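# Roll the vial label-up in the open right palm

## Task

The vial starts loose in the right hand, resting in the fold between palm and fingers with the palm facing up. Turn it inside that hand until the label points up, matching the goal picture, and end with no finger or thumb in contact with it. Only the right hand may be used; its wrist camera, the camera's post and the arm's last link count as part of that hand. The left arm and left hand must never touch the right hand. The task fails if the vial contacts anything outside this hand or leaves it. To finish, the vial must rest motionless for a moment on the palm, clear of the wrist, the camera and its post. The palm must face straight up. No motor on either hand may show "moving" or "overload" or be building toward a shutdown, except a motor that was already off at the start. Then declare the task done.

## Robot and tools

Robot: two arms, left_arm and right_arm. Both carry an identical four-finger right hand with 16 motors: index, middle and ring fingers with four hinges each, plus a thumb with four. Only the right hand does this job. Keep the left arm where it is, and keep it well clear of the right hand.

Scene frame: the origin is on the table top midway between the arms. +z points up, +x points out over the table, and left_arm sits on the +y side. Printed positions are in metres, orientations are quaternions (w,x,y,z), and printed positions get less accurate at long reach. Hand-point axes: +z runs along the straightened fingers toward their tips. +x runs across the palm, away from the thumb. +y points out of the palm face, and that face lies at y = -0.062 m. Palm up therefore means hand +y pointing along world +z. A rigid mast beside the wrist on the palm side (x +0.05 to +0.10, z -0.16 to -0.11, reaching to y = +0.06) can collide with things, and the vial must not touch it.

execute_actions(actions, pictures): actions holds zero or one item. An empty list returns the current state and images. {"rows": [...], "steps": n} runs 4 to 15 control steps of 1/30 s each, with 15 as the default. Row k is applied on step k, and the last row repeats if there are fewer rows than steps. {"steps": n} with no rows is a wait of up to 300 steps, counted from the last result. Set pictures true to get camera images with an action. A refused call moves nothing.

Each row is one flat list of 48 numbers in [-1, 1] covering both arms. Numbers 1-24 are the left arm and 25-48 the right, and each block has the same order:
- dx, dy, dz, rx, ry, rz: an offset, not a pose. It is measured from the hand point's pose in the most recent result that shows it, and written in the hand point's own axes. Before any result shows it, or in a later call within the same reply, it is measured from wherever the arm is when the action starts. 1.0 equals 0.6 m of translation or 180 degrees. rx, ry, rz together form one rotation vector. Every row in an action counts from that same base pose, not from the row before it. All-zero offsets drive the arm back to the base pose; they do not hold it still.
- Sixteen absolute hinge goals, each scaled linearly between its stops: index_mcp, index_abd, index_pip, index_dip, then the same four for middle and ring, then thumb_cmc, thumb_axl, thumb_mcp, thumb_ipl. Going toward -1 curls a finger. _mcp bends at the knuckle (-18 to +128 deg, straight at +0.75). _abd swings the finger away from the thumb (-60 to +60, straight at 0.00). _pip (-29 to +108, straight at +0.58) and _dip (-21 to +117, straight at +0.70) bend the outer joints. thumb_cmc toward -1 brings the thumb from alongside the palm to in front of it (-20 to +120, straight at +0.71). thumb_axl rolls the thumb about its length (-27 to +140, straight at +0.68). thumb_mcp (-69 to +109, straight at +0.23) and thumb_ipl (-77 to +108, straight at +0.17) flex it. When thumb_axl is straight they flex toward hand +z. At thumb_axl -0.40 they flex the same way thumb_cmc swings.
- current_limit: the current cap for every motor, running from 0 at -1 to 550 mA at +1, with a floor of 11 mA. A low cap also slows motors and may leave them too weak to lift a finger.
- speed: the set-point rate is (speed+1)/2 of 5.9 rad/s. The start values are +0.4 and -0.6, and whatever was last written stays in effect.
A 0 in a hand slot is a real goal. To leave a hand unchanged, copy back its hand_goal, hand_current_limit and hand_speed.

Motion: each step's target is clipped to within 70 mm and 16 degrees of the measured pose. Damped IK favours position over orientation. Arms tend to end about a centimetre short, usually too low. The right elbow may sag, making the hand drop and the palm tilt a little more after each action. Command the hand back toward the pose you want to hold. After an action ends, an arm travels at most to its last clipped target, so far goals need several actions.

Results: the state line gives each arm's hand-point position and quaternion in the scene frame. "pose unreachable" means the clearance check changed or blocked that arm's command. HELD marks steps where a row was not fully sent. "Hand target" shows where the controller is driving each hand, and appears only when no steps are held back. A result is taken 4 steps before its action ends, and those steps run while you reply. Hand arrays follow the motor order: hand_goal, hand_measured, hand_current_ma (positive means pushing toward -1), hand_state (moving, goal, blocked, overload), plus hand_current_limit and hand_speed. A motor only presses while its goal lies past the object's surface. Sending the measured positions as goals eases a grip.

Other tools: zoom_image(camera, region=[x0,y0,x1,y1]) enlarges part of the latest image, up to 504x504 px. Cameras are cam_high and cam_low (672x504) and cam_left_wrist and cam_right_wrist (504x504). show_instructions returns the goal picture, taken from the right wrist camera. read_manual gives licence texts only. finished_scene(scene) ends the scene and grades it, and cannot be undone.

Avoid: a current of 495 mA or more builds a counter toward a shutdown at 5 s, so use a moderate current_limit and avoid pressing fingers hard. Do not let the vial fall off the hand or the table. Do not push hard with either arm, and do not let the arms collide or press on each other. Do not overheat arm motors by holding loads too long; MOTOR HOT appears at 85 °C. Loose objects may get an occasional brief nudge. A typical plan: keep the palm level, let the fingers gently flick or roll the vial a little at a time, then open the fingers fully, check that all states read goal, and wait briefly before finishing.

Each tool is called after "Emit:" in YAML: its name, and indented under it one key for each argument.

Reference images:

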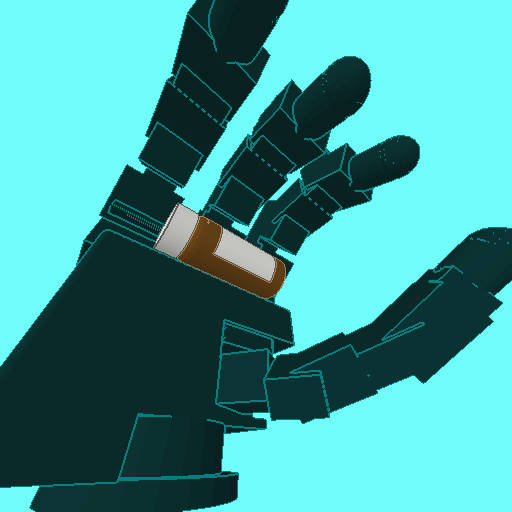

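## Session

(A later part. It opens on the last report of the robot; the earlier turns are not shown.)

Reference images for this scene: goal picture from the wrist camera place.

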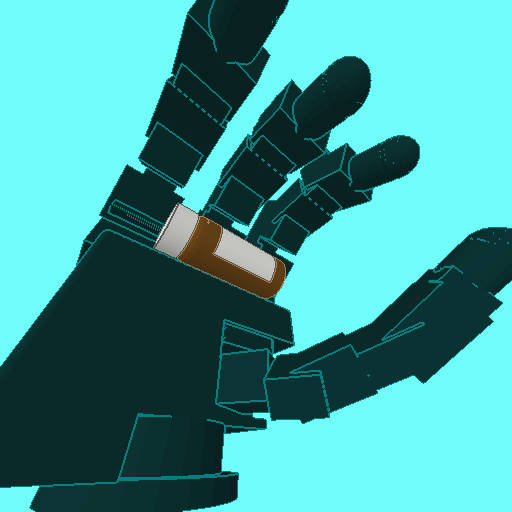

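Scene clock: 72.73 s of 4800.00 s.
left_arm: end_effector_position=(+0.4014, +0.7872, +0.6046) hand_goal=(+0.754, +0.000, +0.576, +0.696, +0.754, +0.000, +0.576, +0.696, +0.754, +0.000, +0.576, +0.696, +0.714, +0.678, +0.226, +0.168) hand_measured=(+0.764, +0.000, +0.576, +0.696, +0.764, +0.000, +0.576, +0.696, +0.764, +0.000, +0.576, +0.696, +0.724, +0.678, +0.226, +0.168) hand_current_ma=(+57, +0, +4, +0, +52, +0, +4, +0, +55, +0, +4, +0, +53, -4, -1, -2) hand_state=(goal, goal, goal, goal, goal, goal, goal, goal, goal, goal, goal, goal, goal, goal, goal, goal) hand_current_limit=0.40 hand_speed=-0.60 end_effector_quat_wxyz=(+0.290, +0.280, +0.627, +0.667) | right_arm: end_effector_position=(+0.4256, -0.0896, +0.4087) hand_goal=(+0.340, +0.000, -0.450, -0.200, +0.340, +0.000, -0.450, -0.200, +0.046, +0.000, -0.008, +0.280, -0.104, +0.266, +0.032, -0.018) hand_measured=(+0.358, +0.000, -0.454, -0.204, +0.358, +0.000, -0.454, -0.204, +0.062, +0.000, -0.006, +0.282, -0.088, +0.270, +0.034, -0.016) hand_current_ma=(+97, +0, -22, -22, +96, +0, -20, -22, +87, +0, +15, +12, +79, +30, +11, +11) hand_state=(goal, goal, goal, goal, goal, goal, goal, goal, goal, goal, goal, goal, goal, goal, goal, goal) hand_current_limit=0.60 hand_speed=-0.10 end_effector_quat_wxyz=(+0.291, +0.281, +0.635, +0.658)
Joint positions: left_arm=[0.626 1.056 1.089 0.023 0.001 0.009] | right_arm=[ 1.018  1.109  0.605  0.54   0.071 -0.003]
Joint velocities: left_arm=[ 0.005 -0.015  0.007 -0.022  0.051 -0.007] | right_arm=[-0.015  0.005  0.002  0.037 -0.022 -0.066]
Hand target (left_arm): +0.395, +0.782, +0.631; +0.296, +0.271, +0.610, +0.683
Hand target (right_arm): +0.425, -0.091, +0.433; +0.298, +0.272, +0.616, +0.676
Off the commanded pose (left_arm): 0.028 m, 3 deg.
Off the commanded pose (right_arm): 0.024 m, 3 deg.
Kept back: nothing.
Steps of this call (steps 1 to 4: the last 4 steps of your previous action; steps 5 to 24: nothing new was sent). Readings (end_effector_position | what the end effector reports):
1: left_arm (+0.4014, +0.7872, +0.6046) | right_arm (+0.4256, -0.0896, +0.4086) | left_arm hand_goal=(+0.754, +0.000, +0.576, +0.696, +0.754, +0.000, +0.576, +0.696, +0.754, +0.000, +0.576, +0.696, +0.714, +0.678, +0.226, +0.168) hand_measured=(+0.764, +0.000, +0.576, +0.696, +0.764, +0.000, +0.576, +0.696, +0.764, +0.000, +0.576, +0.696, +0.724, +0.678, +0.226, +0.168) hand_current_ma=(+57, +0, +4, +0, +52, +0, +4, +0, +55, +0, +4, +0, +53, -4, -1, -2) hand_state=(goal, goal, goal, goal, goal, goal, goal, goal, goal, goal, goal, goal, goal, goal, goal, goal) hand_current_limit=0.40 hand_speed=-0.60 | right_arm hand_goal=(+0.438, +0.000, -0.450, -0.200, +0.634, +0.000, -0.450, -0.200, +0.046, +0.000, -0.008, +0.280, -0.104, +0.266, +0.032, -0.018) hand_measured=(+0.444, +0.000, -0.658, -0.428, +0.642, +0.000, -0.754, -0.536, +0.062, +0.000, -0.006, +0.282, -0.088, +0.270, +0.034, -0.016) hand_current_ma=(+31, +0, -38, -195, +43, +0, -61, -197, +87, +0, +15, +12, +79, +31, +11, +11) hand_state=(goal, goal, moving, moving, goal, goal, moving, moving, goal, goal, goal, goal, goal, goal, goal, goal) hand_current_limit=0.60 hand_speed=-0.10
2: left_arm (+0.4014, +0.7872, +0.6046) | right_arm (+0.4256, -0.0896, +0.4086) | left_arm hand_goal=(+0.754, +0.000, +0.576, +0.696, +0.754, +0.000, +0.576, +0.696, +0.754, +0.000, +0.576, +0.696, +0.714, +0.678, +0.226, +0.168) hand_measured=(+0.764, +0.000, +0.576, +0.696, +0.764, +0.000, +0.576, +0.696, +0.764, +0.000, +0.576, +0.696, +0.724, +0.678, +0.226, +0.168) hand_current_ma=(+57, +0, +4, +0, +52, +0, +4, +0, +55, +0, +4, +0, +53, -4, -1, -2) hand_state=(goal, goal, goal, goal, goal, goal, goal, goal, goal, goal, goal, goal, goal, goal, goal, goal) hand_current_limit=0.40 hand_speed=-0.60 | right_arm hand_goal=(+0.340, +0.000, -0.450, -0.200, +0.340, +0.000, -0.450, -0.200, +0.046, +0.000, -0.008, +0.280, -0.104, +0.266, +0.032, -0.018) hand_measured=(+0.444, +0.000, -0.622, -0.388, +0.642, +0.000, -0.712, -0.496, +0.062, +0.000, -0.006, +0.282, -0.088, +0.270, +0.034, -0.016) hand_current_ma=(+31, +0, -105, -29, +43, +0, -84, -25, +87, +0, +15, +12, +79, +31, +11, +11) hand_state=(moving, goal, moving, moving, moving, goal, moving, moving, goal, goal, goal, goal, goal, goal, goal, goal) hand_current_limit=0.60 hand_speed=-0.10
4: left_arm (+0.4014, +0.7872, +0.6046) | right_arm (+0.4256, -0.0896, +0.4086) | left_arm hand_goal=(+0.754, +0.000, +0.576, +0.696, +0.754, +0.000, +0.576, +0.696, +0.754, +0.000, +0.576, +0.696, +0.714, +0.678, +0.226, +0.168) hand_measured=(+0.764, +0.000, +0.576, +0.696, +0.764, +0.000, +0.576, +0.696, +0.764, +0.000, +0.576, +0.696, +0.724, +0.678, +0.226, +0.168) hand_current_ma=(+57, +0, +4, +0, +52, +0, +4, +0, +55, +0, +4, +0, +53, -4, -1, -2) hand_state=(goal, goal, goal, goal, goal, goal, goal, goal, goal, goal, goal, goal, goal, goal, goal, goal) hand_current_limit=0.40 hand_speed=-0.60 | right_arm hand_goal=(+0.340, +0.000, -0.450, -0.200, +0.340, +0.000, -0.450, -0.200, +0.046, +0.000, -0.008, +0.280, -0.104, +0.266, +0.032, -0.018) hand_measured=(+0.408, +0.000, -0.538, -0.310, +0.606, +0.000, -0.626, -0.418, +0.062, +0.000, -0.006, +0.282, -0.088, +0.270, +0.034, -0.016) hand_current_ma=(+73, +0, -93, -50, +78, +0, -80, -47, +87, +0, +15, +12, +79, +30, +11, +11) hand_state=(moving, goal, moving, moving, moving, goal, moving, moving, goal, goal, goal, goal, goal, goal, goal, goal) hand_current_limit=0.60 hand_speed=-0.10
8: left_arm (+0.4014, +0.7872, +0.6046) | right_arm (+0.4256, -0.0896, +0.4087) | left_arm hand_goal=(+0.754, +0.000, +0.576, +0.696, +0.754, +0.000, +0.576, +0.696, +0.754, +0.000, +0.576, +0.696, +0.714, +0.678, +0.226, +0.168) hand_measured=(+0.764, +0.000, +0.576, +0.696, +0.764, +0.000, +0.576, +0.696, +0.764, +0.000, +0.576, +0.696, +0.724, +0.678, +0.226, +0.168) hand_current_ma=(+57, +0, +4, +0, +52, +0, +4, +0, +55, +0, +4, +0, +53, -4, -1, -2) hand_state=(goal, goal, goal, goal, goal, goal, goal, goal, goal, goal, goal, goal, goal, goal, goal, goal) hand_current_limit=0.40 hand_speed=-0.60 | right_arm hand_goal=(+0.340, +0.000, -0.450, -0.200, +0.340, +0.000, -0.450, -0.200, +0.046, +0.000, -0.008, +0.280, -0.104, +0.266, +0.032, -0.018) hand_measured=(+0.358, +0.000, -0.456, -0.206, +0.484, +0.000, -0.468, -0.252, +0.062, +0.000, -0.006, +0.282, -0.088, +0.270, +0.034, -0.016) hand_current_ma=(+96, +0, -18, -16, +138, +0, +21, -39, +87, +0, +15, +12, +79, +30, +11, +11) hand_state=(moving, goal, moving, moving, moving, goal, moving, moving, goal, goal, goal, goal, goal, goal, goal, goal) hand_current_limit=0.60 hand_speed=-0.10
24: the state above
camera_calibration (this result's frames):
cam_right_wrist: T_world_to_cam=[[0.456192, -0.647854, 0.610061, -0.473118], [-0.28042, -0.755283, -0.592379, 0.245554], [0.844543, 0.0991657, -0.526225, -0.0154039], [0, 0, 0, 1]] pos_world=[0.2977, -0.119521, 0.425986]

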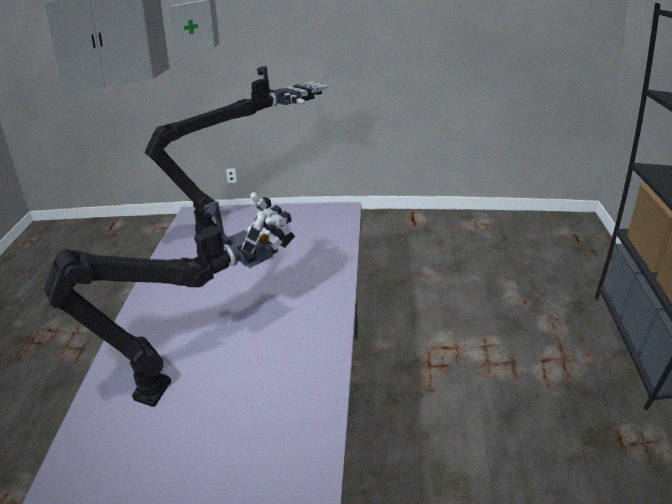

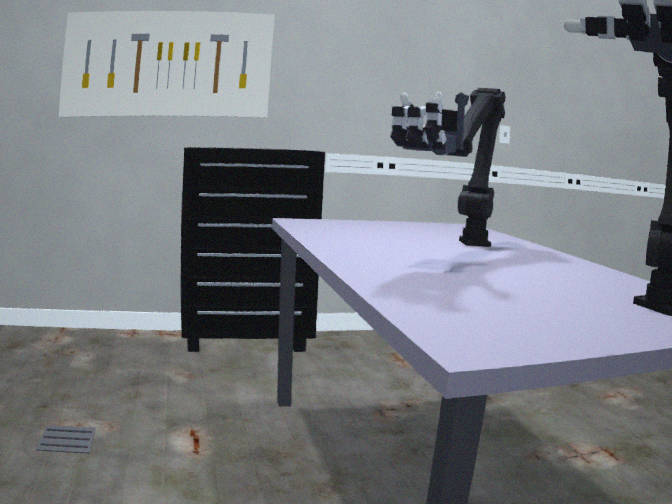

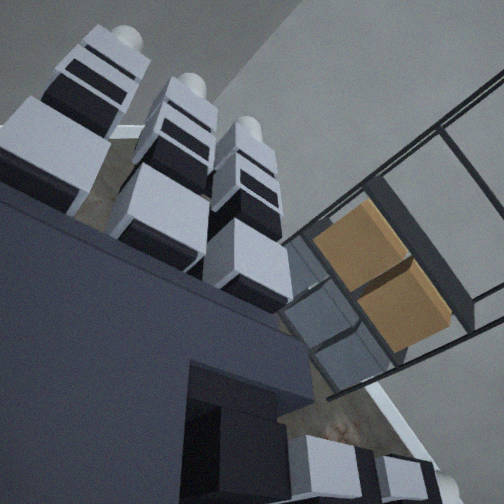

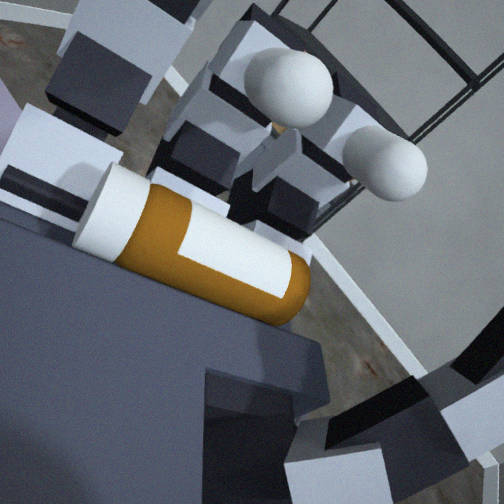

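Emit:
execute_actions:
  actions: []

Scene clock: 73.40 s of 4800.00 s.
left_arm: end_effector_position=(+0.4014, +0.7872, +0.6046) hand_goal=(+0.754, +0.000, +0.576, +0.696, +0.754, +0.000, +0.576, +0.696, +0.754, +0.000, +0.576, +0.696, +0.714, +0.678, +0.226, +0.168) hand_measured=(+0.764, +0.000, +0.576, +0.696, +0.764, +0.000, +0.576, +0.696, +0.764, +0.000, +0.576, +0.696, +0.724, +0.678, +0.226, +0.168) hand_current_ma=(+57, +0, +4, +0, +52, +0, +4, +0, +55, +0, +4, +0, +53, -4, -1, -2) hand_state=(goal, goal, goal, goal, goal, goal, goal, goal, goal, goal, goal, goal, goal, goal, goal, goal) hand_current_limit=0.40 hand_speed=-0.60 end_effector_quat_wxyz=(+0.290, +0.280, +0.627, +0.667) | right_arm: end_effector_position=(+0.4256, -0.0896, +0.4087) hand_goal=(+0.340, +0.000, -0.450, -0.200, +0.340, +0.000, -0.450, -0.200, +0.046, +0.000, -0.008, +0.280, -0.104, +0.266, +0.032, -0.018) hand_measured=(+0.358, +0.000, -0.454, -0.204, +0.358, +0.000, -0.454, -0.204, +0.062, +0.000, -0.006, +0.282, -0.088, +0.270, +0.034, -0.016) hand_current_ma=(+97, +0, -22, -22, +96, +0, -20, -22, +87, +0, +15, +12, +79, +30, +11, +11) hand_state=(goal, goal, goal, goal, goal, goal, goal, goal, goal, goal, goal, goal, goal, goal, goal, goal) hand_current_limit=0.60 hand_speed=-0.10 end_effector_quat_wxyz=(+0.291, +0.281, +0.635, +0.658)
Joint positions: left_arm=[0.626 1.056 1.089 0.023 0.001 0.009] | right_arm=[ 1.018  1.109  0.605  0.54   0.071 -0.003]
Joint velocities: left_arm=[-0.005 -0.005  0.007 -0.007 -0.066  0.037] | right_arm=[ 0.015 -0.005 -0.002 -0.002 -0.007 -0.022]
Hand target (left_arm): +0.395, +0.782, +0.631; +0.296, +0.271, +0.610, +0.683
Hand target (right_arm): +0.425, -0.091, +0.433; +0.298, +0.272, +0.616, +0.676
Off the commanded pose (left_arm): 0.028 m, 3 deg.
Off the commanded pose (right_arm): 0.024 m, 3 deg.
Kept back: nothing.
Steps of this call (steps 1 to 20: nothing new was sent). Readings (end_effector_position | what the end effector reports):
1: left_arm (+0.4014, +0.7872, +0.6046) | right_arm (+0.4256, -0.0896, +0.4087) | left_arm hand_goal=(+0.754, +0.000, +0.576, +0.696, +0.754, +0.000, +0.576, +0.696, +0.754, +0.000, +0.576, +0.696, +0.714, +0.678, +0.226, +0.168) hand_measured=(+0.764, +0.000, +0.576, +0.696, +0.764, +0.000, +0.576, +0.696, +0.764, +0.000, +0.576, +0.696, +0.724, +0.678, +0.226, +0.168) hand_current_ma=(+57, +0, +4, +0, +52, +0, +4, +0, +55, +0, +4, +0, +53, -4, -1, -2) hand_state=(goal, goal, goal, goal, goal, goal, goal, goal, goal, goal, goal, goal, goal, goal, goal, goal) hand_current_limit=0.40 hand_speed=-0.60 | right_arm hand_goal=(+0.340, +0.000, -0.450, -0.200, +0.340, +0.000, -0.450, -0.200, +0.046, +0.000, -0.008, +0.280, -0.104, +0.266, +0.032, -0.018) hand_measured=(+0.358, +0.000, -0.454, -0.204, +0.358, +0.000, -0.454, -0.204, +0.062, +0.000, -0.006, +0.282, -0.088, +0.270, +0.034, -0.016) hand_current_ma=(+97, +0, -22, -22, +96, +0, -20, -22, +87, +0, +15, +12, +79, +30, +11, +11) hand_state=(goal, goal, goal, goal, goal, goal, goal, goal, goal, goal, goal, goal, goal, goal, goal, goal) hand_current_limit=0.60 hand_speed=-0.10
2: left_arm (+0.4014, +0.7872, +0.6046) | right_arm (+0.4256, -0.0896, +0.4087) | left_arm hand_goal=(+0.754, +0.000, +0.576, +0.696, +0.754, +0.000, +0.576, +0.696, +0.754, +0.000, +0.576, +0.696, +0.714, +0.678, +0.226, +0.168) hand_measured=(+0.764, +0.000, +0.576, +0.696, +0.764, +0.000, +0.576, +0.696, +0.764, +0.000, +0.576, +0.696, +0.724, +0.678, +0.226, +0.168) hand_current_ma=(+57, +0, +4, +0, +52, +0, +4, +0, +55, +0, +4, +0, +53, -4, -1, -2) hand_state=(goal, goal, goal, goal, goal, goal, goal, goal, goal, goal, goal, goal, goal, goal, goal, goal) hand_current_limit=0.40 hand_speed=-0.60 | right_arm hand_goal=(+0.340, +0.000, -0.450, -0.200, +0.340, +0.000, -0.450, -0.200, +0.046, +0.000, -0.008, +0.280, -0.104, +0.266, +0.032, -0.018) hand_measured=(+0.358, +0.000, -0.454, -0.204, +0.358, +0.000, -0.454, -0.204, +0.062, +0.000, -0.006, +0.282, -0.088, +0.270, +0.034, -0.016) hand_current_ma=(+97, +0, -22, -22, +96, +0, -20, -22, +87, +0, +14, +12, +79, +30, +11, +11) hand_state=(goal, goal, goal, goal, goal, goal, goal, goal, goal, goal, goal, goal, goal, goal, goal, goal) hand_current_limit=0.60 hand_speed=-0.10
4: left_arm (+0.4014, +0.7872, +0.6046) | right_arm (+0.4256, -0.0896, +0.4087) | left_arm hand_goal=(+0.754, +0.000, +0.576, +0.696, +0.754, +0.000, +0.576, +0.696, +0.754, +0.000, +0.576, +0.696, +0.714, +0.678, +0.226, +0.168) hand_measured=(+0.764, +0.000, +0.576, +0.696, +0.764, +0.000, +0.576, +0.696, +0.764, +0.000, +0.576, +0.696, +0.724, +0.678, +0.226, +0.168) hand_current_ma=(+57, +0, +4, +0, +52, +0, +4, +0, +55, +0, +4, +0, +53, -4, -1, -2) hand_state=(goal, goal, goal, goal, goal, goal, goal, goal, goal, goal, goal, goal, goal, goal, goal, goal) hand_current_limit=0.40 hand_speed=-0.60 | right_arm hand_goal=(+0.340, +0.000, -0.450, -0.200, +0.340, +0.000, -0.450, -0.200, +0.046, +0.000, -0.008, +0.280, -0.104, +0.266, +0.032, -0.018) hand_measured=(+0.358, +0.000, -0.454, -0.204, +0.358, +0.000, -0.454, -0.204, +0.062, +0.000, -0.006, +0.282, -0.088, +0.270, +0.034, -0.016) hand_current_ma=(+97, +0, -22, -22, +96, +0, -20, -22, +87, +0, +15, +12, +79, +30, +11, +11) hand_state=(goal, goal, goal, goal, goal, goal, goal, goal, goal, goal, goal, goal, goal, goal, goal, goal) hand_current_limit=0.60 hand_speed=-0.10
8: left_arm (+0.4014, +0.7872, +0.6046) | right_arm (+0.4256, -0.0896, +0.4087) | left_arm hand_goal=(+0.754, +0.000, +0.576, +0.696, +0.754, +0.000, +0.576, +0.696, +0.754, +0.000, +0.576, +0.696, +0.714, +0.678, +0.226, +0.168) hand_measured=(+0.764, +0.000, +0.576, +0.696, +0.764, +0.000, +0.576, +0.696, +0.764, +0.000, +0.576, +0.696, +0.724, +0.678, +0.226, +0.168) hand_current_ma=(+57, +0, +4, +0, +52, +0, +4, +0, +55, +0, +4, +0, +53, -4, -1, -2) hand_state=(goal, goal, goal, goal, goal, goal, goal, goal, goal, goal, goal, goal, goal, goal, goal, goal) hand_current_limit=0.40 hand_speed=-0.60 | right_arm hand_goal=(+0.340, +0.000, -0.450, -0.200, +0.340, +0.000, -0.450, -0.200, +0.046, +0.000, -0.008, +0.280, -0.104, +0.266, +0.032, -0.018) hand_measured=(+0.358, +0.000, -0.454, -0.204, +0.358, +0.000, -0.454, -0.204, +0.062, +0.000, -0.006, +0.282, -0.088, +0.270, +0.034, -0.016) hand_current_ma=(+97, +0, -22, -22, +96, +0, -20, -22, +87, +0, +14, +12, +79, +30, +11, +11) hand_state=(goal, goal, goal, goal, goal, goal, goal, goal, goal, goal, goal, goal, goal, goal, goal, goal) hand_current_limit=0.60 hand_speed=-0.10
20: the state above
camera_calibration (this result's frames):
cam_right_wrist: T_world_to_cam=[[0.456192, -0.647854, 0.610061, -0.473118], [-0.28042, -0.755283, -0.592379, 0.245554], [0.844543, 0.0991657, -0.526225, -0.0154039], [0, 0, 0, 1]] pos_world=[0.2977, -0.119521, 0.425986]

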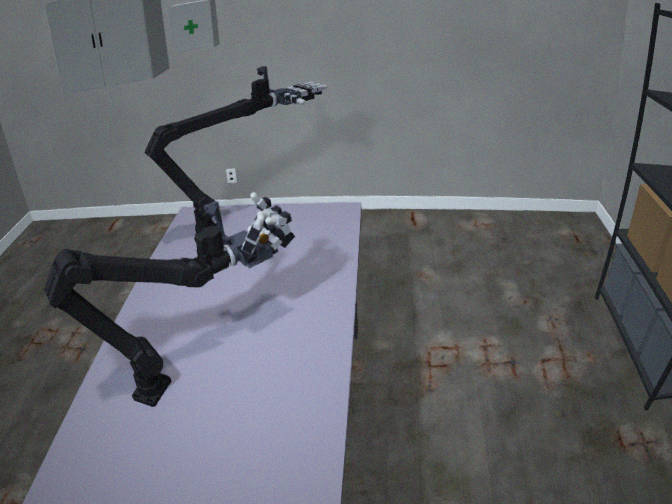

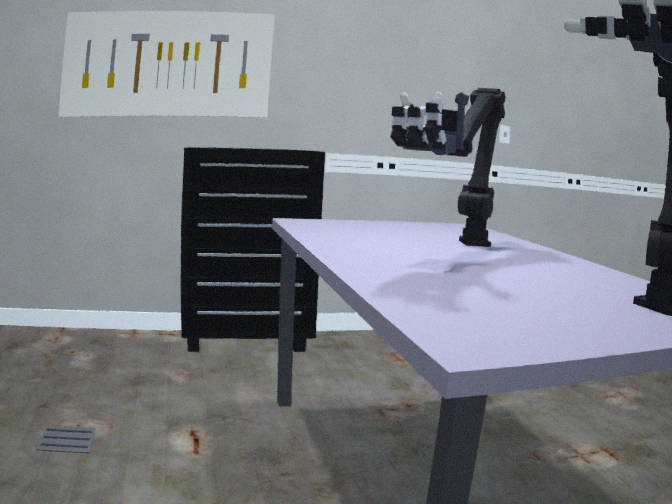

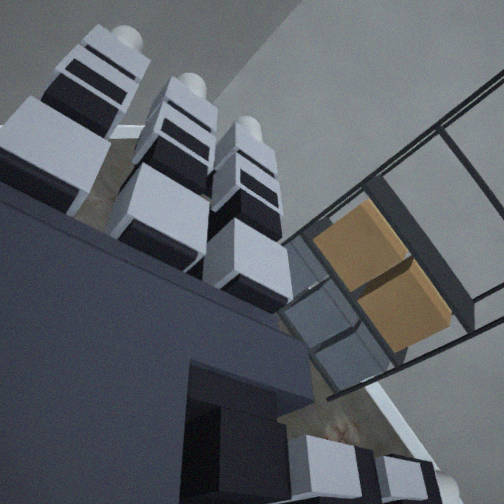

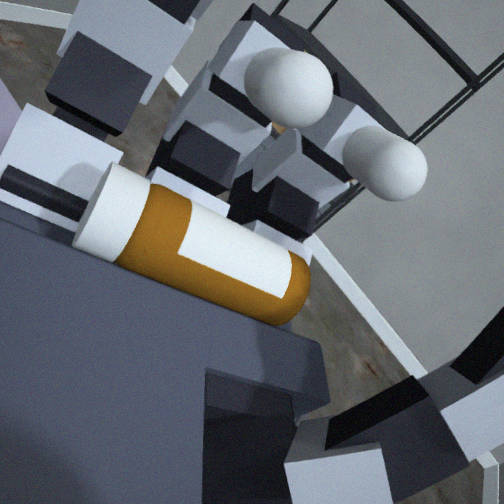

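Emit:
finished_scene:
  scene: 1

The scene is finished: the task was done.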